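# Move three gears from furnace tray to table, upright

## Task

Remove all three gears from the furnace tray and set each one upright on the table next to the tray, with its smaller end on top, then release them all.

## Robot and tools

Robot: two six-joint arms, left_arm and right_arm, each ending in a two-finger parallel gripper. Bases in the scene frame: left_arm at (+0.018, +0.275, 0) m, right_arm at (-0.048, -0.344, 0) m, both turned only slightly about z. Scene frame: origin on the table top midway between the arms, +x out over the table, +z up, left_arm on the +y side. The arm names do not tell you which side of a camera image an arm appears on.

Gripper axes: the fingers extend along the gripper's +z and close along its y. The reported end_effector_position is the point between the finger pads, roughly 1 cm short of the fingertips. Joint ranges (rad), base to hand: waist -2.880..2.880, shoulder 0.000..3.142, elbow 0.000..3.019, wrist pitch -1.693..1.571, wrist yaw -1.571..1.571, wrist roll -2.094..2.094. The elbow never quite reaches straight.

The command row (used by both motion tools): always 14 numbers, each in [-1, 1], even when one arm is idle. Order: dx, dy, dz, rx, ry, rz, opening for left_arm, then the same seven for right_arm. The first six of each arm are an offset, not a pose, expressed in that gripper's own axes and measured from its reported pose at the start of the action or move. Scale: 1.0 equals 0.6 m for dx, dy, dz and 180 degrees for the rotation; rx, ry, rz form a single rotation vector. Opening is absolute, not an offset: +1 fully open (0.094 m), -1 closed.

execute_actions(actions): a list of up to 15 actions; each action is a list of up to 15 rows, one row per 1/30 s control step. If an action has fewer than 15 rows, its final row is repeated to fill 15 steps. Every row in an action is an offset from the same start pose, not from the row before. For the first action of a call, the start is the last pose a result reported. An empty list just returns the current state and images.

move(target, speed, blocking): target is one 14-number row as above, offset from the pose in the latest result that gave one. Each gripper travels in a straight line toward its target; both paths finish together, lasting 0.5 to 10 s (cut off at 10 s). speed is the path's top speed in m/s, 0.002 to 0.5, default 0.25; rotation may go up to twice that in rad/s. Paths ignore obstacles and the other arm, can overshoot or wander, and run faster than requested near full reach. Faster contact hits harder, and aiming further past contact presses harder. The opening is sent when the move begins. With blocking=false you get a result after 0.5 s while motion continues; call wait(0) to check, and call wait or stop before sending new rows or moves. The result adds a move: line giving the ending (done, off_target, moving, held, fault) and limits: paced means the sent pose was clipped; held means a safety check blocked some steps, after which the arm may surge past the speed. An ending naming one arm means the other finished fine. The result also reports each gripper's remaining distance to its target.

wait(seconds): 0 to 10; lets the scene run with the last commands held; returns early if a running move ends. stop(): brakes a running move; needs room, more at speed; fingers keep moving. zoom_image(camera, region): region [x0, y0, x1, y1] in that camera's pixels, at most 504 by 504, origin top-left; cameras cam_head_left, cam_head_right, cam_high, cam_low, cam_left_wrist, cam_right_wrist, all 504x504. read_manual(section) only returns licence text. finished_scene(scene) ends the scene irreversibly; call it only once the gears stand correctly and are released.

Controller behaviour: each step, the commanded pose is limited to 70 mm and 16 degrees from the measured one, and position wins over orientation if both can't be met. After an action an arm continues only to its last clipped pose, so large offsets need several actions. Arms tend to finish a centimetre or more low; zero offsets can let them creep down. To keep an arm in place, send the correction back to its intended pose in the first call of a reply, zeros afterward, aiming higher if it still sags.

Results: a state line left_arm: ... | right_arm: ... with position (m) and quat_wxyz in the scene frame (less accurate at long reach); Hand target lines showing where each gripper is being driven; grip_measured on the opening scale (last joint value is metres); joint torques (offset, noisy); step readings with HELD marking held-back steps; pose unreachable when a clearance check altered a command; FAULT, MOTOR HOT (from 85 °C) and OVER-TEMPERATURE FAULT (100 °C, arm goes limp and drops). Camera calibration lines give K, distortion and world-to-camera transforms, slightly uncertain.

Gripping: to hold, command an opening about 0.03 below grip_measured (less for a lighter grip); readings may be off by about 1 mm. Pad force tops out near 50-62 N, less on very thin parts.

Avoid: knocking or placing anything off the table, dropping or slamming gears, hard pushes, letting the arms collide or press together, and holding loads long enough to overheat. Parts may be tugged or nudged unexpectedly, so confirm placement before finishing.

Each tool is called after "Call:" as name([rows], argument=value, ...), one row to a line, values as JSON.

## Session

Call:
execute_actions(actions=[])

Scene clock: 0.00 s.
left_arm: end_effector_position=(+0.2439, -0.2678, +0.1257) grip_measured=+1.000 end_effector_quat_wxyz=(-0.184, -0.383, +0.865, -0.266) | right_arm: end_effector_position=(+0.8113, -0.4779, +0.3459) grip_measured=+1.000 end_effector_quat_wxyz=(+0.545, -0.297, +0.759, +0.196)
Joint positions: left_arm=[-1.086  1.669  1.193 -0.559  0.404 -2.006  0.094] | right_arm=[-0.454  2.406  2.699 -0.89  -0.945 -0.531  0.094]
Joint velocities: left_arm=[ 0.005 -0.015 -0.002 -0.002  0.037 -0.095  0.   ] | right_arm=[ 0.005  0.005 -0.012 -0.012 -0.037  0.037  0.   ]
Joint torques (N m, as the arm reports them, + toward a larger angle): no reading
Motor temperatures (°C, as the motors report them): left_arm=[24 25 26 28 26 25] | right_arm=[28 27 28 27 26 26]
Hand target (left_arm): +0.248, -0.275, +0.134; -0.183, -0.380, +0.864, -0.276
Hand target (right_arm): +0.808, -0.477, +0.375; +0.561, -0.306, +0.747, +0.183
camera_calibration (this result's frames):
cam_left_wrist: T_world_to_cam=[[0.758221, -0.565868, 0.323873, -0.37913], [-0.460466, -0.113069, 0.880447, -0.0259744], [-0.461597, -0.816706, -0.346295, 0.0609959], [0, 0, 0, 1]] pos_world=[0.303659, -0.167659, 0.166782]
cam_right_wrist: T_world_to_cam=[[0.670917, -0.740581, 0.0375592, -0.914625], [-0.59119, -0.56478, -0.575777, 0.416108], [0.447622, 0.364094, -0.816744, 0.220718], [0, 0, 0, 1]] pos_world=[0.760838, -0.522706, 0.454208]

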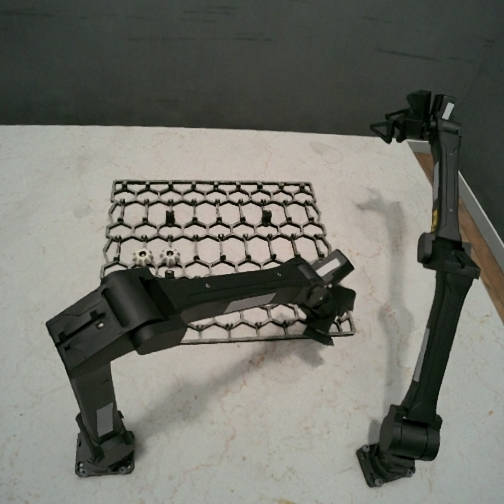

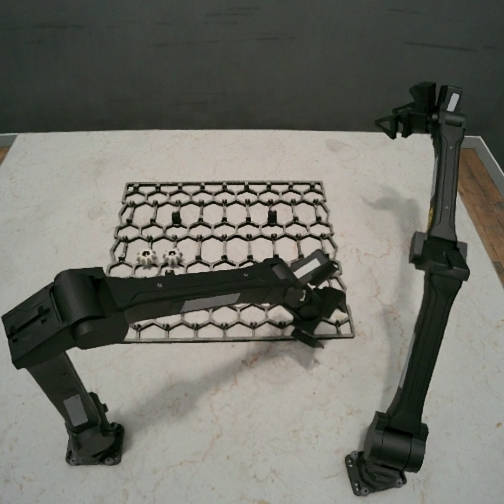

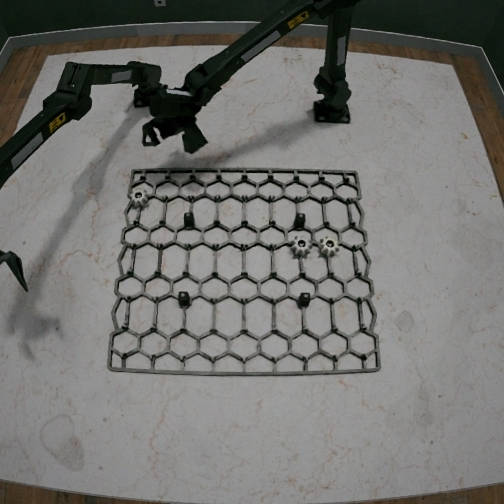

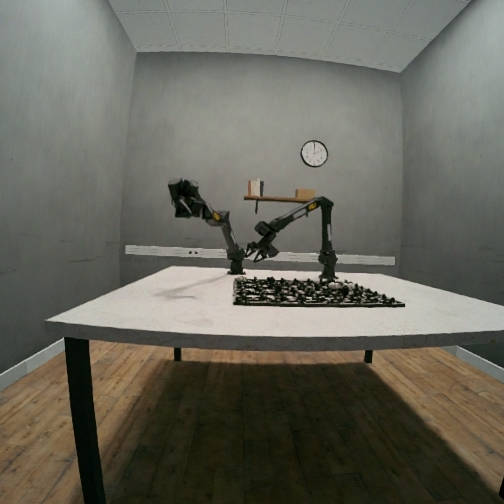

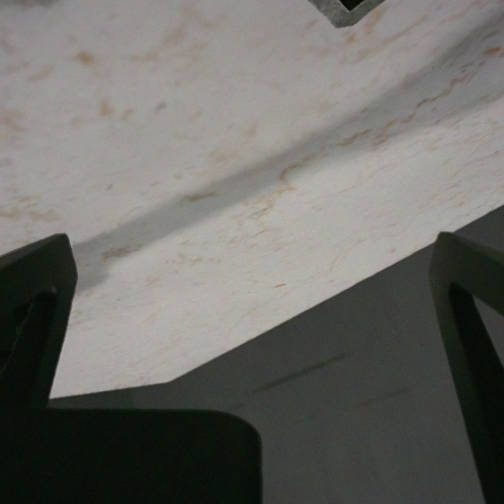

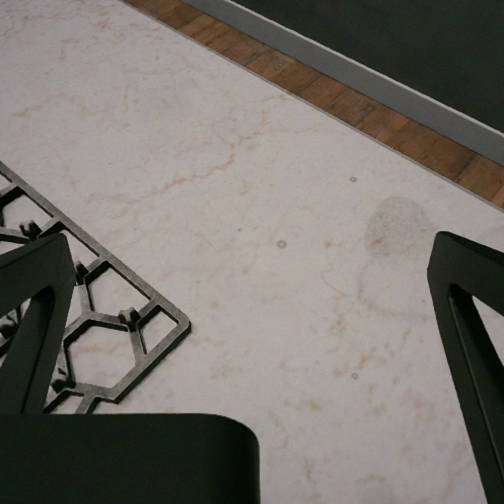

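Call:
zoom_image(camera="cam_high", region=[110, 170, 370, 280])

Region (110, 170, 370, 280) of cam_high's 504x504 image, scaled by 1.938, with more detail than that image has; it fills the top 213 rows of this view, and the rest is white.

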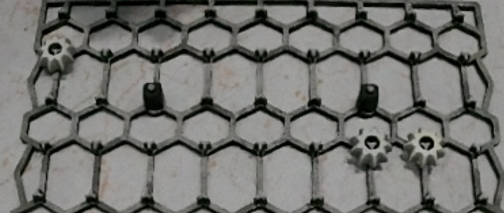

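Call:
move(target=[0,0,0,-0.0385,-0.211,-0.227,1, 0,0,0,0.136,0.378,0.206,1], speed=0.5)

Scene clock: 2.50 s.
left_arm: end_effector_position=(+0.2442, -0.2534, +0.1292) grip_measured=+1.000 end_effector_quat_wxyz=(-0.085, -0.470, +0.878, -0.022) | right_arm: end_effector_position=(+0.8073, -0.4946, +0.2845) grip_measured=+1.000 end_effector_quat_wxyz=(+0.341, -0.011, +0.937, -0.067)
Joint positions: left_arm=[-1.141  1.857  1.586 -1.248  0.168 -2.103  0.094] | right_arm=[-0.311  2.46   2.876 -1.277  0.006 -0.199  0.094]
Joint velocities: left_arm=[-0.005  0.005  0.002 -0.002 -0.007 -0.066  0.   ] | right_arm=[-0.005 -0.005  0.002  0.012  0.007 -0.007  0.   ]
Joint torques (N m, as the arm reports them, + toward a larger angle): left_arm=[ -0.92 -20.14  10.09   0.28  -0.06   0.04] | right_arm=[ -4.02 -26.14   9.45   1.21   0.06  -0.01]
Motor temperatures (°C, as the motors report them): left_arm=[24 25 27 28 26 25] | right_arm=[28 28 29 27 26 26]
Hand target (left_arm): +0.245, -0.254, +0.130; -0.085, -0.470, +0.878, -0.025
Hand target (right_arm): +0.807, -0.496, +0.285; +0.341, -0.011, +0.937, -0.067
Off the commanded pose (left_arm): 0.015 m, 35 deg; orientation clipped at the last step of the last action.
Off the commanded pose (right_arm): 0.064 m, 41 deg; position and orientation clipped at the last step of the last action.
elbow stopped short (right arm): the move would have taken joint 3 (elbow) straighter than the controller allows; a more bent joint 3 avoids this.
move: held (left_arm, right_arm); limits=paced,held; held on 8 of 57 steps (left_arm, right_arm), including the last (left_arm, right_arm)
pose unreachable (left arm): on one or more control steps of this call, first in action 0 (counted from 0), this arm could not follow its commanded pose, so it was not sent that pose on those steps. On the call's last step it was still not sent that pose. It may still have moved: this result reports where it is.
cause: the commanded pose would bring a part of the arm too close to another arm (this arm's wrist (the part past joint 4) and the other arm's forearm (the part past joint 3)).
pose unreachable (right arm): on one or more control steps of this call, first in action 0 (counted from 0), this arm could not follow its commanded pose, so it was not sent that pose on those steps. On the call's last step it was still not sent that pose. It may still have moved: this result reports where it is.
cause: the commanded pose would bring a part of the arm too close to another arm (this arm's forearm (the part past joint 3) and the other arm's wrist (the part past joint 4)).
camera_calibration (this result's frames):
cam_left_wrist: T_world_to_cam=[[0.827919, -0.559595, -0.0374641, -0.341033], [-0.374204, -0.60092, 0.706305, -0.149453], [-0.417757, -0.570744, -0.706916, 0.172334], [0, 0, 0, 1]] pos_world=[0.298416, -0.18229, 0.214608]
cam_right_wrist: T_world_to_cam=[[-0.0102649, -0.990281, 0.138703, -0.524453], [-0.997032, -0.000449057, -0.0769928, 0.833774], [0.0763067, -0.139081, -0.987337, 0.277905], [0, 0, 0, 1]] pos_world=[0.804709, -0.48033, 0.411323]

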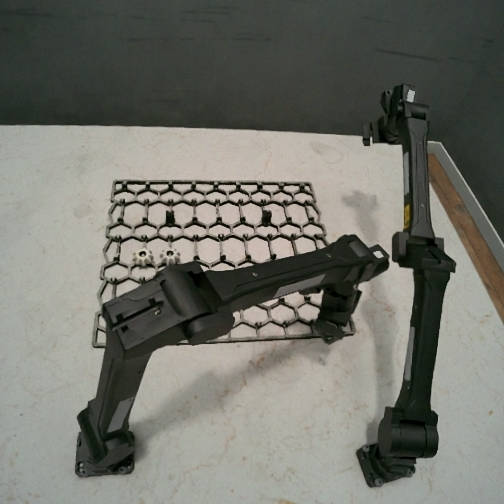

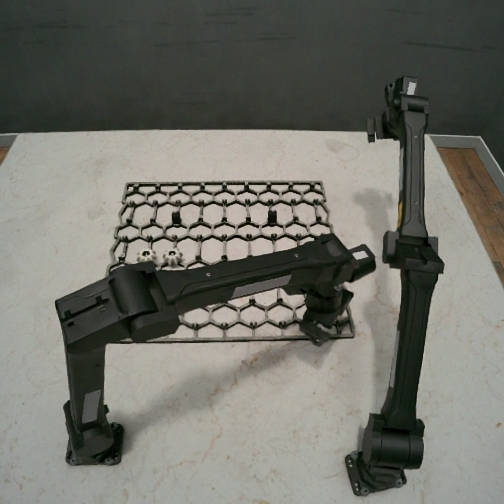

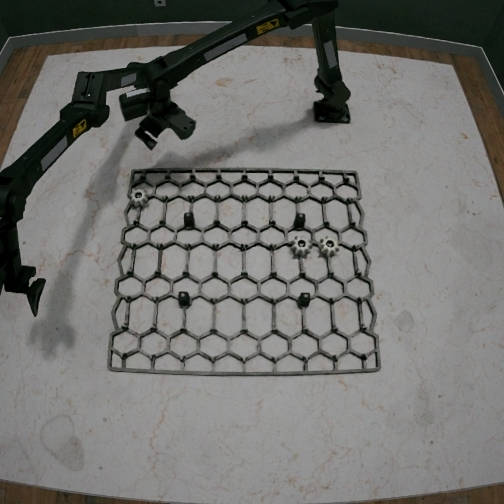

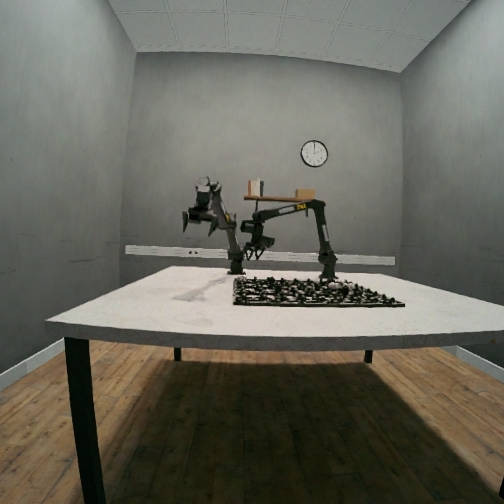

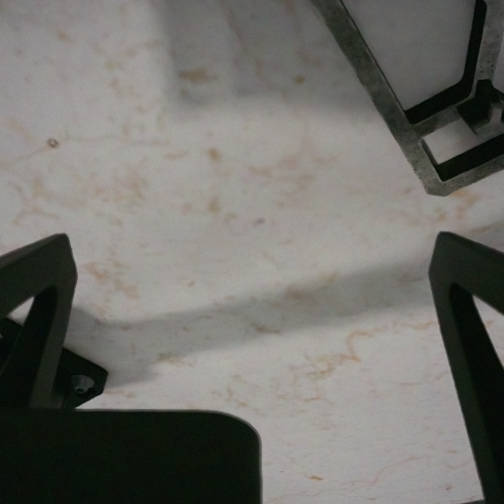

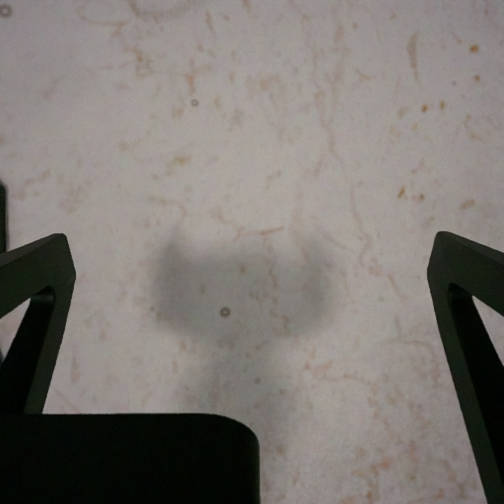

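Call:
move(target=[-0.893,0.028,-0.189,0.029,-0.049,-0.188,1, 0.663,0.323,-0.275,-0.044,0.222,0.007,1], speed=0.3)

Scene clock: 5.23 s.
left_arm: end_effector_position=(+0.5331, +0.2099, +0.1476) grip_measured=+1.000 end_effector_quat_wxyz=(+0.009, +0.715, -0.699, +0.007) | right_arm: end_effector_position=(+0.4056, -0.3145, +0.1205) grip_measured=+1.000 end_effector_quat_wxyz=(-0.009, -0.004, +1.000, +0.000)
Joint positions: left_arm=[-0.143  1.735  1.471 -1.307  0.022 -1.712  0.094] | right_arm=[-0.073  1.608  1.233 -1.214 -0.002  0.059  0.094]
Joint velocities: left_arm=[-0.005  0.005 -0.007  0.017 -0.022  0.081  0.   ] | right_arm=[ 0.005 -0.015 -0.017  0.007 -0.11   0.007  0.   ]
Joint torques (N m, as the arm reports them, + toward a larger angle): left_arm=[ -1.13 -15.82  13.49  -0.46  -0.27   0.1 ] | right_arm=[ -1.81 -15.78   8.07  -0.21  -0.09   0.02]
Motor temperatures (°C, as the motors report them): left_arm=[24 25 27 28 26 25] | right_arm=[28 28 29 27 26 26]
Hand target (left_arm): +0.544, +0.205, +0.149; +0.007, +0.709, -0.705, +0.007
Hand target (right_arm): +0.403, -0.310, +0.132; +0.001, -0.003, +1.000, +0.003
Off the commanded pose (left_arm): 0.004 m, 2 deg.
Off the commanded pose (right_arm): 0.011 m, 1 deg.
move: off_target (right_arm)
camera_calibration (this result's frames):
cam_left_wrist: T_world_to_cam=[[0.999809, 0.0195329, -0.00104673, -0.538896], [0.0163364, -0.804364, 0.593913, 0.075221], [0.0107589, -0.593816, -0.804529, 0.361298], [0, 0, 0, 1]] pos_world=[0.533677, 0.285576, 0.245436]
cam_right_wrist: T_world_to_cam=[[0.0212866, -0.999758, -0.0055706, -0.325843], [-0.802349, -0.0204071, 0.596506, 0.254327], [-0.596475, -0.00822799, -0.80259, 0.463448], [0, 0, 0, 1]] pos_world=[0.48743, -0.316761, 0.218436]

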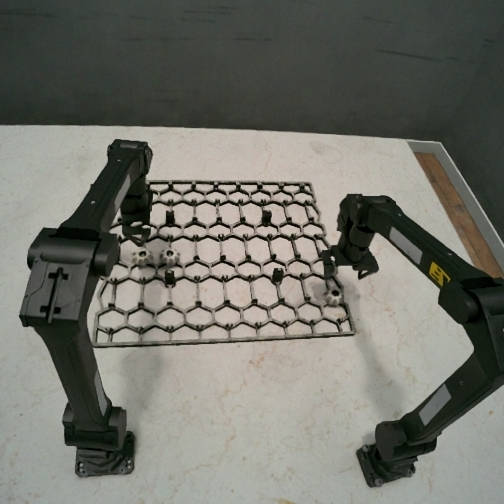

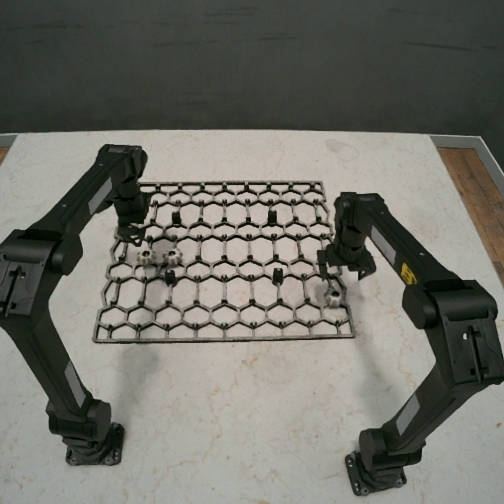

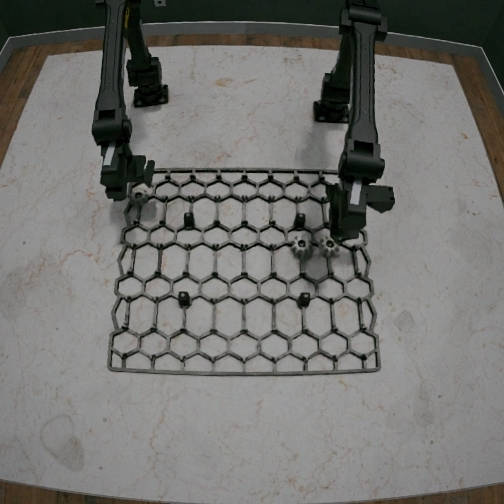

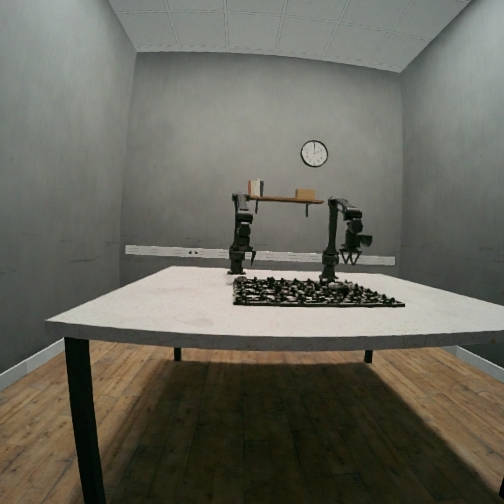

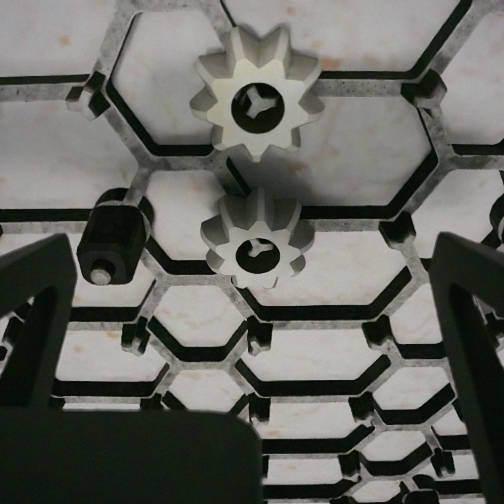

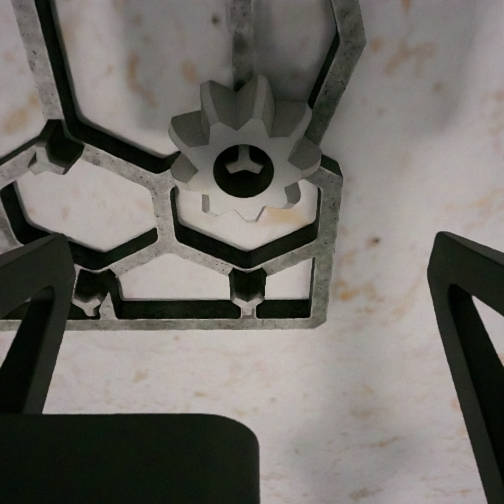

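Call:
move(target=[-0.003,-0.007,0.142,0,0,0,1, 0.007,0,0.1,0,0,0,1], speed=0.15)

Scene clock: 6.40 s.
left_arm: end_effector_position=(+0.5344, +0.2098, +0.0700) grip_measured=+1.000 end_effector_quat_wxyz=(+0.008, +0.715, -0.699, +0.008) | right_arm: end_effector_position=(+0.3999, -0.3149, +0.0639) grip_measured=+1.000 end_effector_quat_wxyz=(-0.010, -0.003, +1.000, +0.000)
Joint positions: left_arm=[-0.143  1.807  1.355 -1.116  0.022 -1.711  0.094] | right_arm=[-0.073  1.661  1.135 -1.064 -0.002  0.06   0.094]
Joint velocities: left_arm=[-0.005  0.015 -0.002 -0.022  0.022  0.037  0.   ] | right_arm=[-0.005 -0.005 -0.002 -0.007 -0.022 -0.051  0.   ]
Joint torques (N m, as the arm reports them, + toward a larger angle): left_arm=[ -0.33 -16.23   9.74   0.49  -0.17   0.08] | right_arm=[ -2.01 -12.34   7.57   0.35   0.05  -0.12]
Motor temperatures (°C, as the motors report them): left_arm=[24 25 27 28 26 25] | right_arm=[28 28 29 27 26 26]
Hand target (left_arm): +0.538, +0.210, +0.062; +0.009, +0.715, -0.699, +0.007
Hand target (right_arm): +0.400, -0.314, +0.060; -0.010, -0.004, +1.000, +0.000
Off the commanded pose (left_arm): 0.008 m, 0 deg.
Off the commanded pose (right_arm): 0.003 m, 0 deg.
move: done
camera_calibration (this result's frames):
cam_left_wrist: T_world_to_cam=[[0.999823, 0.0187704, 0.00161553, -0.540245], [0.0141375, -0.804187, 0.594208, 0.122261], [0.0124527, -0.594079, -0.80431, 0.297938], [0, 0, 0, 1]] pos_world=[0.534711, 0.28546, 0.167859]
cam_right_wrist: T_world_to_cam=[[0.0201363, -0.999782, -0.00549634, -0.325966], [-0.80169, -0.019431, 0.597424, 0.283523], [-0.5974, -0.00762354, -0.801907, 0.415167], [0, 0, 0, 1]] pos_world=[0.481883, -0.317221, 0.16175]

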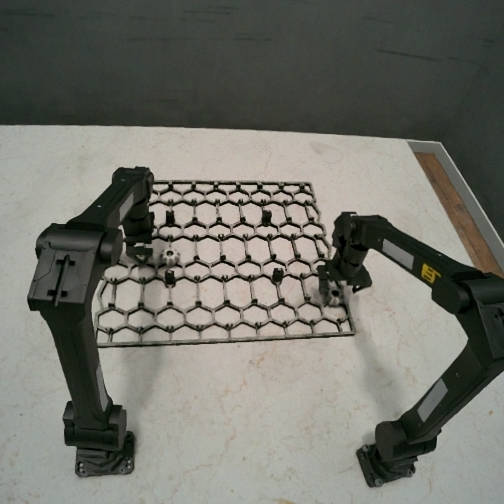

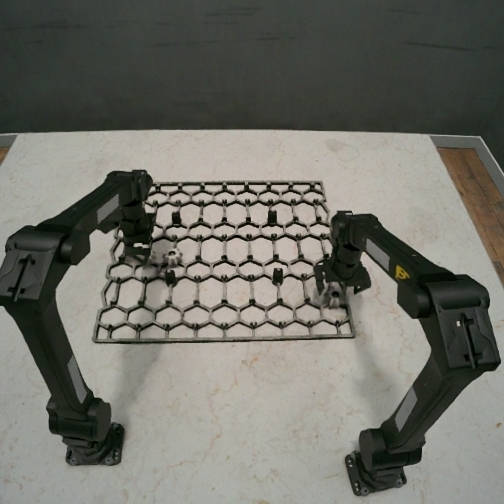

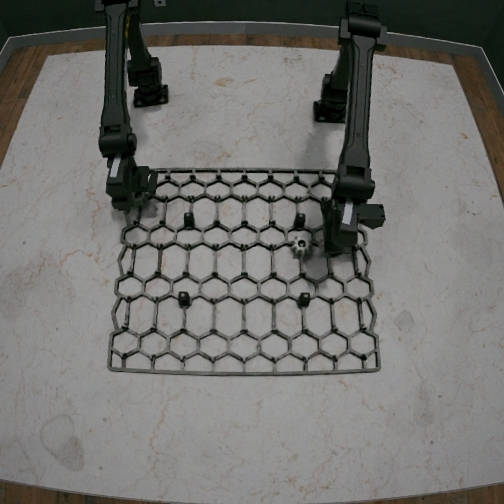

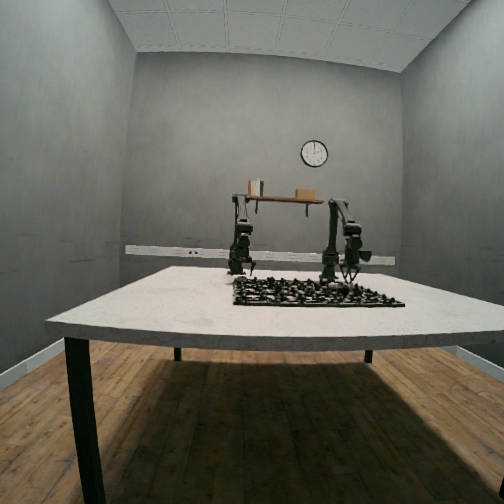

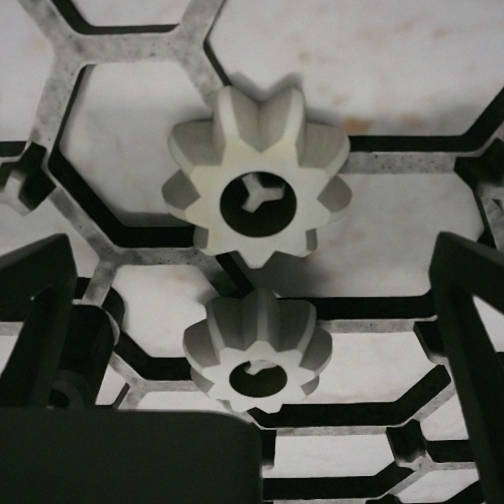

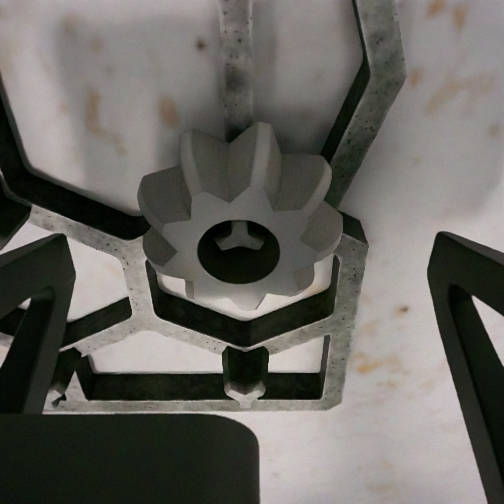

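Call:
move(target=[-0.004,0,0.077,0,0,0,1, 0,0.004,0.047,0,0,0,1], speed=0.07)

Scene clock: 7.57 s.
left_arm: end_effector_position=(+0.5337, +0.2099, +0.0370) grip_measured=+1.000 end_effector_quat_wxyz=(+0.004, +0.715, -0.699, +0.013) | right_arm: end_effector_position=(+0.4009, -0.3148, +0.0425) grip_measured=+1.000 end_effector_quat_wxyz=(-0.006, -0.003, +1.000, +0.000)
Joint positions: left_arm=[-0.143  1.838  1.303 -1.018  0.022 -1.711  0.094] | right_arm=[-0.073  1.689  1.107 -1.001 -0.002  0.06   0.094]
Joint velocities: left_arm=[ 0.005 -0.015 -0.012 -0.002 -0.037  0.007  0.   ] | right_arm=[-0.005 -0.015  0.007 -0.007 -0.007 -0.022  0.   ]
Joint torques (N m, as the arm reports them, + toward a larger angle): left_arm=[ -0.29 -16.09   8.94   0.63  -0.15   0.07] | right_arm=[ -2.28 -12.88   6.94   0.47   0.02  -0.02]
Motor temperatures (°C, as the motors report them): left_arm=[24 25 27 28 26 25] | right_arm=[28 28 29 27 26 26]
Hand target (left_arm): +0.535, +0.211, +0.024; +0.008, +0.715, -0.699, +0.008
Hand target (right_arm): +0.399, -0.312, +0.036; -0.010, -0.003, +1.000, +0.000
Off the commanded pose (left_arm): 0.013 m, 1 deg.
Off the commanded pose (right_arm): 0.007 m, 0 deg.
move: off_target (left_arm)
camera_calibration (this result's frames):
cam_left_wrist: T_world_to_cam=[[0.999696, 0.0187854, 0.0159754, -0.540042], [0.00557274, -0.803171, 0.595722, 0.146282], [0.0240219, -0.595452, -0.803032, 0.265456], [0, 0, 0, 1]] pos_world=[0.532685, 0.2857, 0.134654]
cam_right_wrist: T_world_to_cam=[[0.0201773, -0.999779, -0.00583071, -0.326039], [-0.80599, -0.0197165, 0.591601, 0.29901], [-0.591585, -0.00723739, -0.80621, 0.396557], [0, 0, 0, 1]] pos_world=[0.482175, -0.317201, 0.140913]

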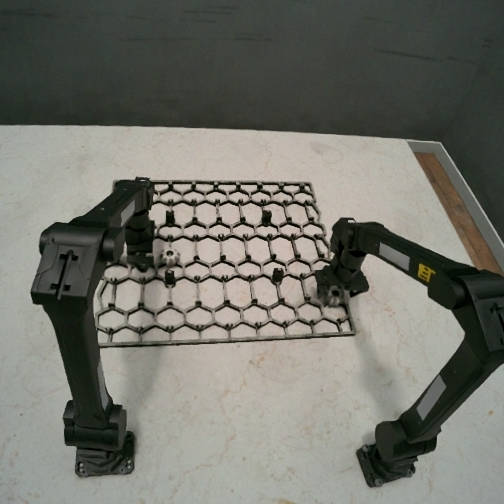

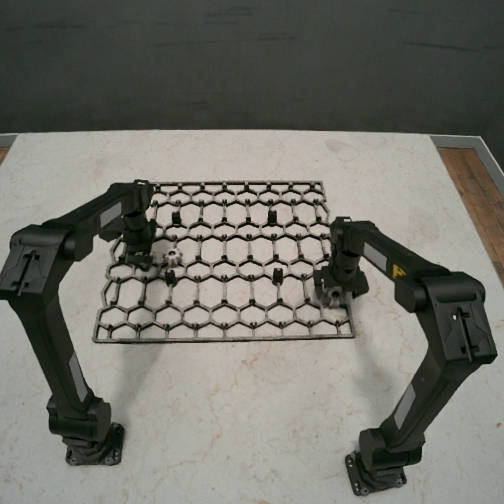

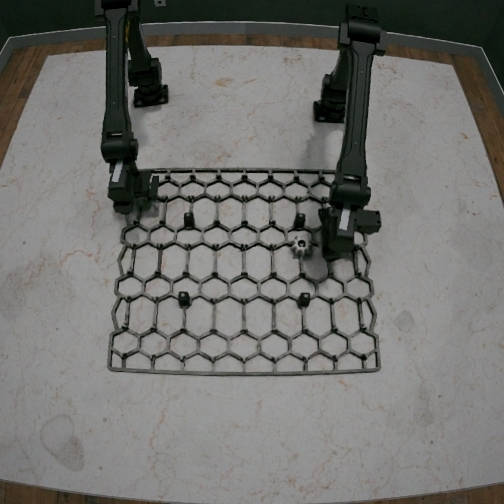

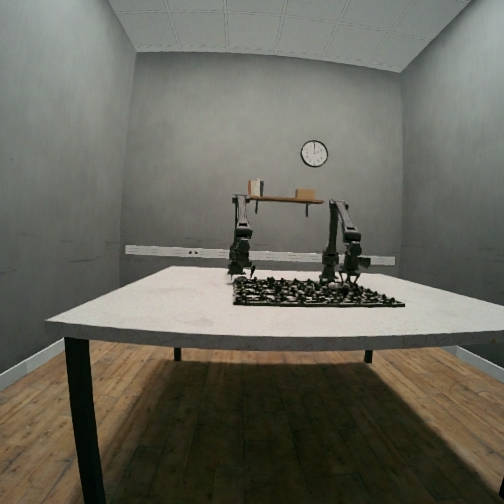

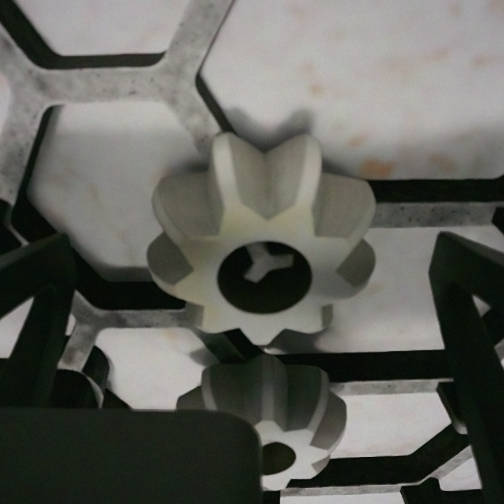

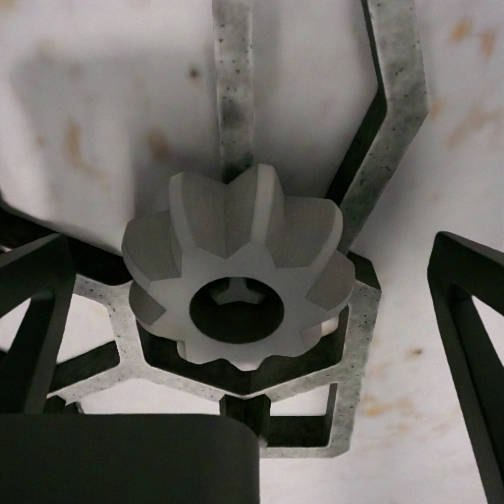

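Call:
move(target=[0,0,0.01,0,0,0,0.05, 0,0,0,0,0,0,0.05], speed=0.05)

Call:
move(target=[0,0,-0.15,0,0,0,0.05, 0,0,-0.15,0,0,0,0.05], speed=0.15)

Scene clock: 8.40 s.
left_arm: end_effector_position=(+0.5350, +0.2097, +0.0370) grip_measured=+0.199 end_effector_quat_wxyz=(+0.002, +0.715, -0.699, +0.015) | right_arm: end_effector_position=(+0.4009, -0.3141, +0.0425) grip_measured=+0.195 end_effector_quat_wxyz=(-0.006, -0.003, +1.000, +0.002)
Joint positions: left_arm=[-0.143  1.838  1.303 -1.013  0.022 -1.711  0.056] | right_arm=[-0.073  1.689  1.107 -1.001 -0.006  0.061  0.056]
Joint velocities: left_arm=[ 0.005 -0.005 -0.002  0.007  0.11   0.037  0.002] | right_arm=[-0.015 -0.015  0.002 -0.037  0.051 -0.007  0.   ]
Joint torques (N m, as the arm reports them, + toward a larger angle): left_arm=[ -0.44 -17.45   8.32   0.49  -0.17   0.03] | right_arm=[ -3.19 -12.91   7.7   -0.35   0.19  -0.13]
Motor temperatures (°C, as the motors report them): left_arm=[24 25 28 28 26 25] | right_arm=[28 28 29 27 26 26]
Hand target (left_arm): +0.534, +0.210, +0.031; +0.004, +0.715, -0.699, +0.013
Hand target (right_arm): +0.401, -0.315, +0.043; -0.006, -0.003, +1.000, +0.000
Off the commanded pose (left_arm): 0.006 m, 0 deg.
Off the commanded pose (right_arm): 0.001 m, 0 deg.
move: done
camera_calibration (this result's frames):
cam_left_wrist: T_world_to_cam=[[0.999605, 0.0187962, 0.0208873, -0.541385], [0.0026378, -0.802823, 0.596211, 0.147625], [0.0279753, -0.595921, -0.802556, 0.263325], [0, 0, 0, 1]] pos_world=[0.533415, 0.285614, 0.134625]
cam_right_wrist: T_world_to_cam=[[0.0197409, -0.999755, -0.0100171, -0.324958], [-0.805834, -0.0218408, 0.591739, 0.298248], [-0.591813, -0.00360933, -0.806067, 0.397761], [0, 0, 0, 1]] pos_world=[0.482153, -0.316928, 0.140882]

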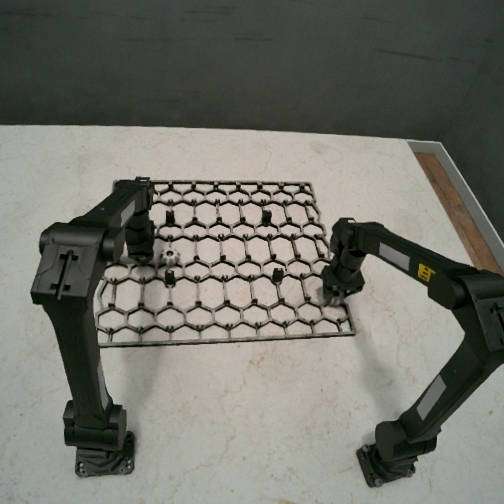

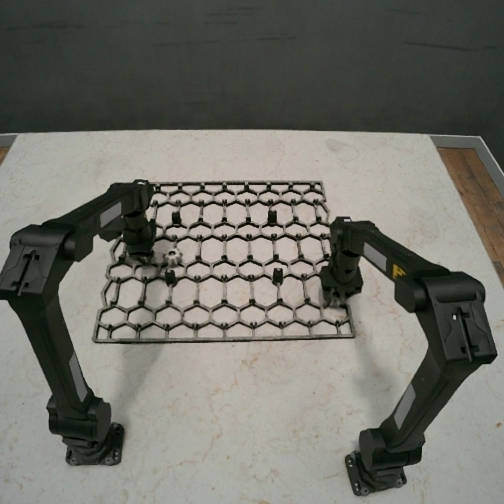

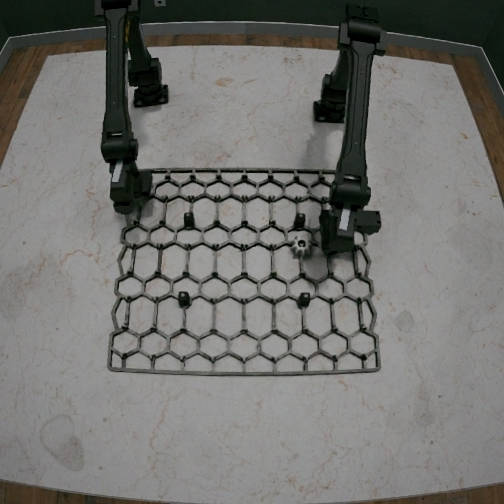

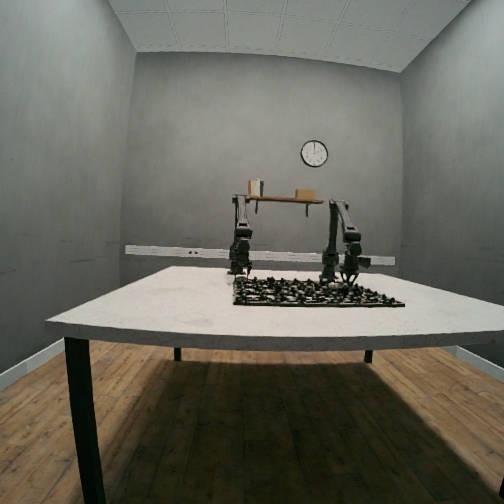

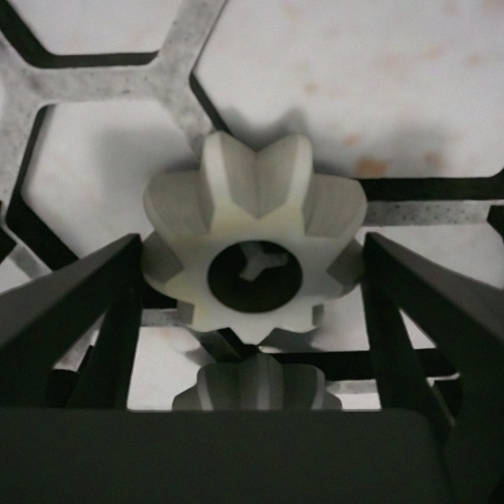

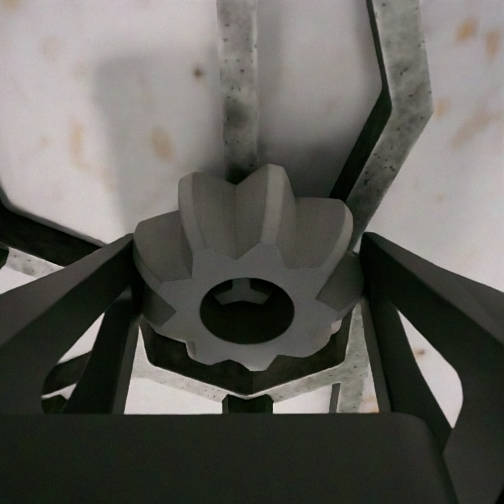

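Scene clock: 9.50 s.
left_arm: end_effector_position=(+0.5153, +0.2121, +0.0992) grip_measured=+0.199 end_effector_quat_wxyz=(+0.020, +0.715, -0.699, -0.008) | right_arm: end_effector_position=(+0.3769, -0.3153, +0.0992) grip_measured=+0.195 end_effector_quat_wxyz=(-0.047, -0.003, +0.999, +0.001)
Joint positions: left_arm=[-0.143  1.754  1.363 -1.217  0.022 -1.711  0.056] | right_arm=[-0.073  1.607  1.167 -1.225 -0.008  0.061  0.056]
Joint velocities: left_arm=[-0.005 -0.024  0.002 -0.002  0.007  0.051  0.001] | right_arm=[ 0.015  0.005 -0.007 -0.017 -0.066  0.037 -0.001]
Joint torques (N m, as the arm reports them, + toward a larger angle): left_arm=[  0.08 -20.12  13.87  -0.47  -0.19   0.05] | right_arm=[ -3.04 -15.12  13.72  -0.75   0.13  -0.12]
Motor temperatures (°C, as the motors report them): left_arm=[24 26 28 28 26 25] | right_arm=[28 29 29 27 26 26]
Hand target (left_arm): +0.531, +0.212, +0.128; +0.002, +0.715, -0.699, +0.016
Hand target (right_arm): +0.400, -0.315, +0.133; -0.006, -0.003, +1.000, +0.002
Off the commanded pose (left_arm): 0.033 m, 3 deg.
Off the commanded pose (right_arm): 0.042 m, 5 deg.
move: off_target (left_arm, right_arm)
camera_calibration (this result's frames):
cam_left_wrist: T_world_to_cam=[[0.999112, 0.0188547, -0.0376779, -0.516992], [0.0374564, -0.806954, 0.589425, 0.0960429], [-0.0192909, -0.590313, -0.806944, 0.338833], [0, 0, 0, 1]] pos_world=[0.519471, 0.287268, 0.19733]
cam_right_wrist: T_world_to_cam=[[0.0188641, -0.999786, -0.00846427, -0.324947], [-0.754915, -0.0197936, 0.655524, 0.220471], [-0.655551, -0.00597609, -0.755127, 0.447499], [0, 0, 0, 1]] pos_world=[0.465925, -0.31784, 0.190644]

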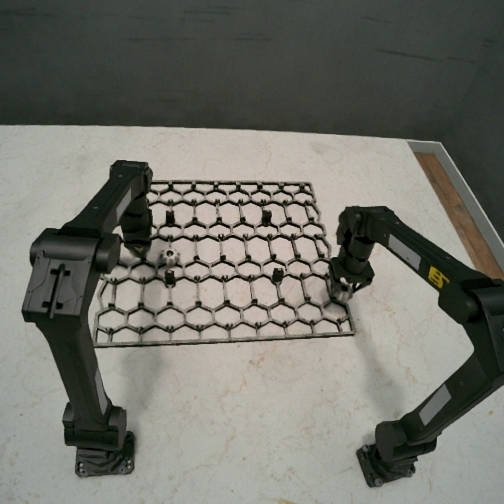

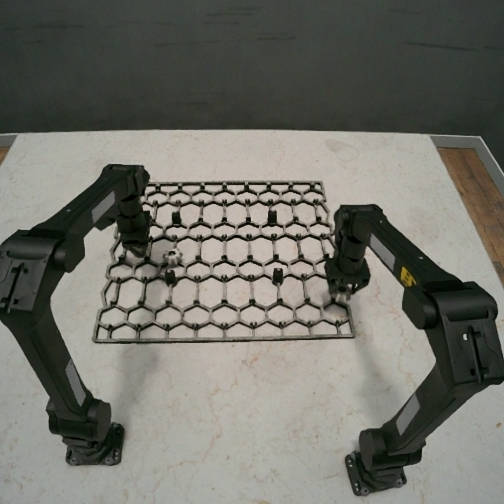

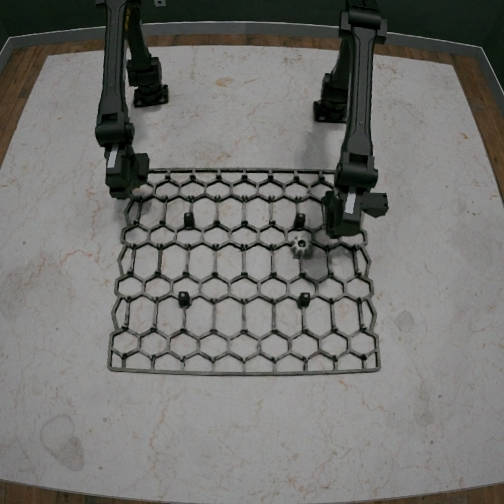

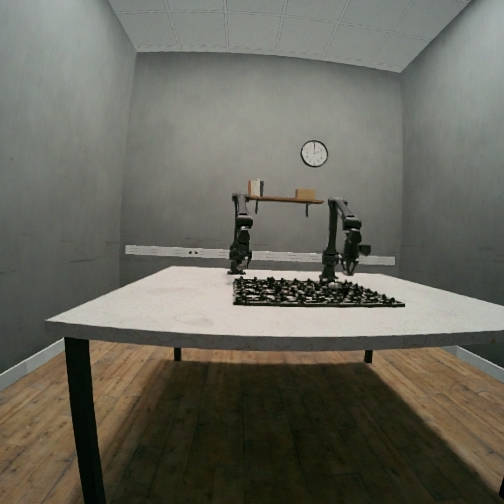

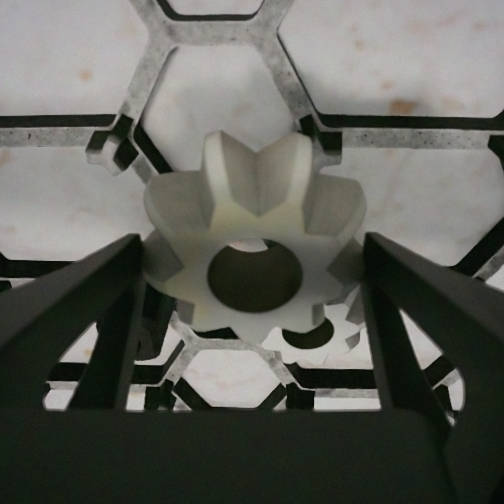

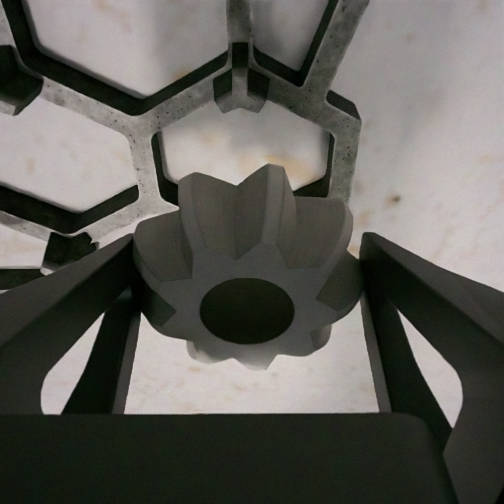

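Call:
move(target=[-0.35,-0.075,-0.03,0.017,0,0,0.05, -0.03,-0.22,-0.04,0,-0.03,0,0.05], speed=0.25)

Scene clock: 11.07 s.
left_arm: end_effector_position=(+0.5418, +0.4225, +0.1024) grip_measured=+0.199 end_effector_quat_wxyz=(+0.013, +0.722, -0.692, +0.006) | right_arm: end_effector_position=(+0.3722, -0.4408, +0.0988) grip_measured=+0.195 end_effector_quat_wxyz=(-0.036, +0.001, +0.999, +0.005)
Joint positions: left_arm=[ 0.257  1.841  1.497 -1.242  0.024 -1.33   0.056] | right_arm=[-0.361  1.607  1.167 -1.204  0.006 -0.22   0.056]
Joint velocities: left_arm=[-0.005  0.005 -0.012 -0.002  0.066  0.081 -0.001] | right_arm=[ 0.015 -0.024  0.002 -0.017 -0.022 -0.022 -0.   ]
Joint torques (N m, as the arm reports them, + toward a larger angle): left_arm=[ -0.9  -17.72  14.58  -0.3   -0.03   0.16] | right_arm=[ -3.33 -13.56  12.95  -0.06  -0.03  -0.14]
Motor temperatures (°C, as the motors report them): left_arm=[24 26 28 28 26 25] | right_arm=[28 29 30 27 26 26]
Hand target (left_arm): +0.559, +0.422, +0.113; +0.002, +0.715, -0.699, +0.015
Hand target (right_arm): +0.396, -0.448, +0.121; -0.001, -0.002, +1.000, -0.002
Off the commanded pose (left_arm): 0.017 m, 2 deg.
Off the commanded pose (right_arm): 0.035 m, 4 deg.
move: off_target (left_arm, right_arm)
camera_calibration (this result's frames):
cam_left_wrist: T_world_to_cam=[[0.999256, 0.0379414, -0.00697557, -0.55863], [0.0345825, -0.800881, 0.597824, 0.261118], [0.0170957, -0.59762, -0.801597, 0.448941], [0, 0, 0, 1]] pos_world=[0.541509, 0.498616, 0.19987]
cam_right_wrist: T_world_to_cam=[[0.0116898, -0.9998, -0.0162227, -0.446911], [-0.769415, -0.0193557, 0.638456, 0.222028], [-0.638642, 0.00501861, -0.769488, 0.44332], [0, 0, 0, 1]] pos_world=[0.459179, -0.444749, 0.192124]

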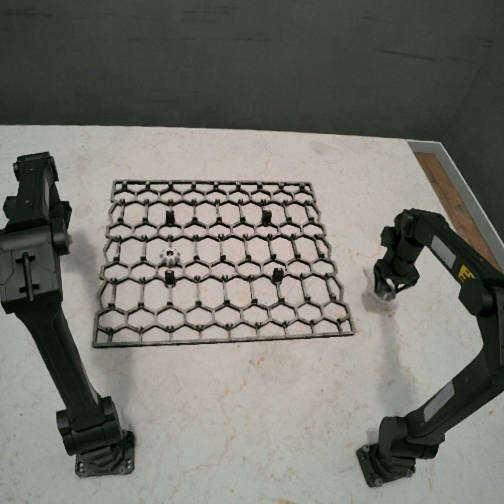

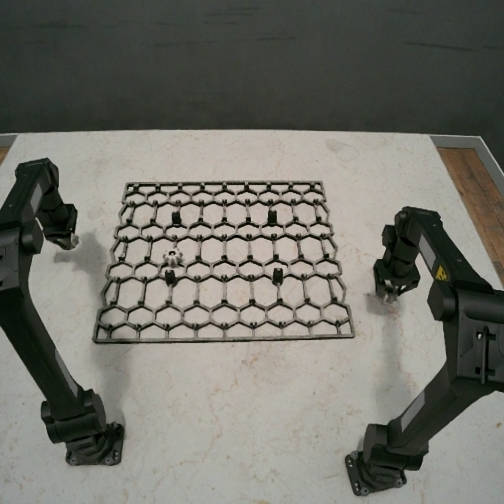

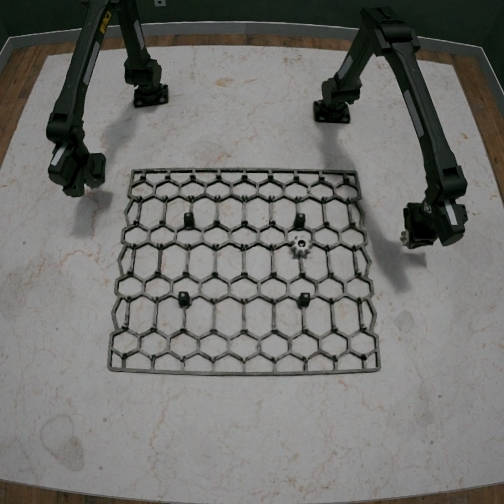

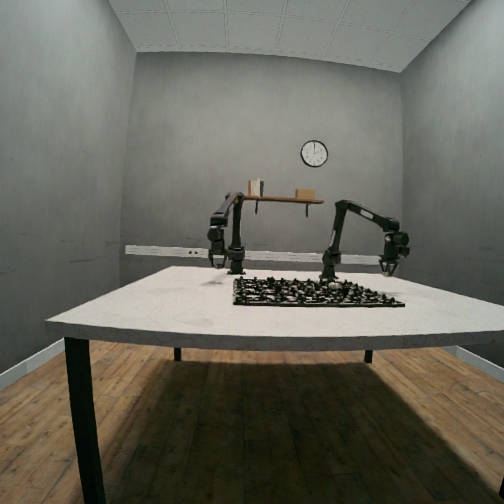

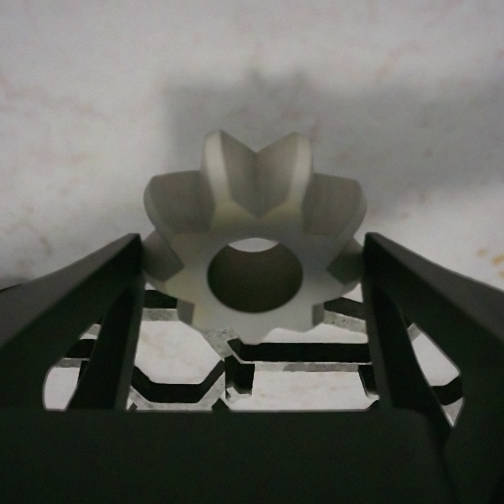

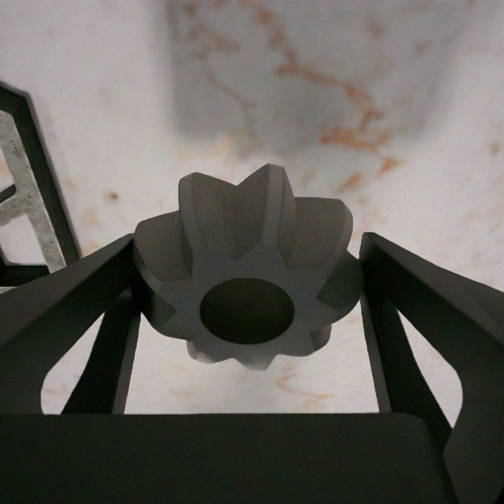

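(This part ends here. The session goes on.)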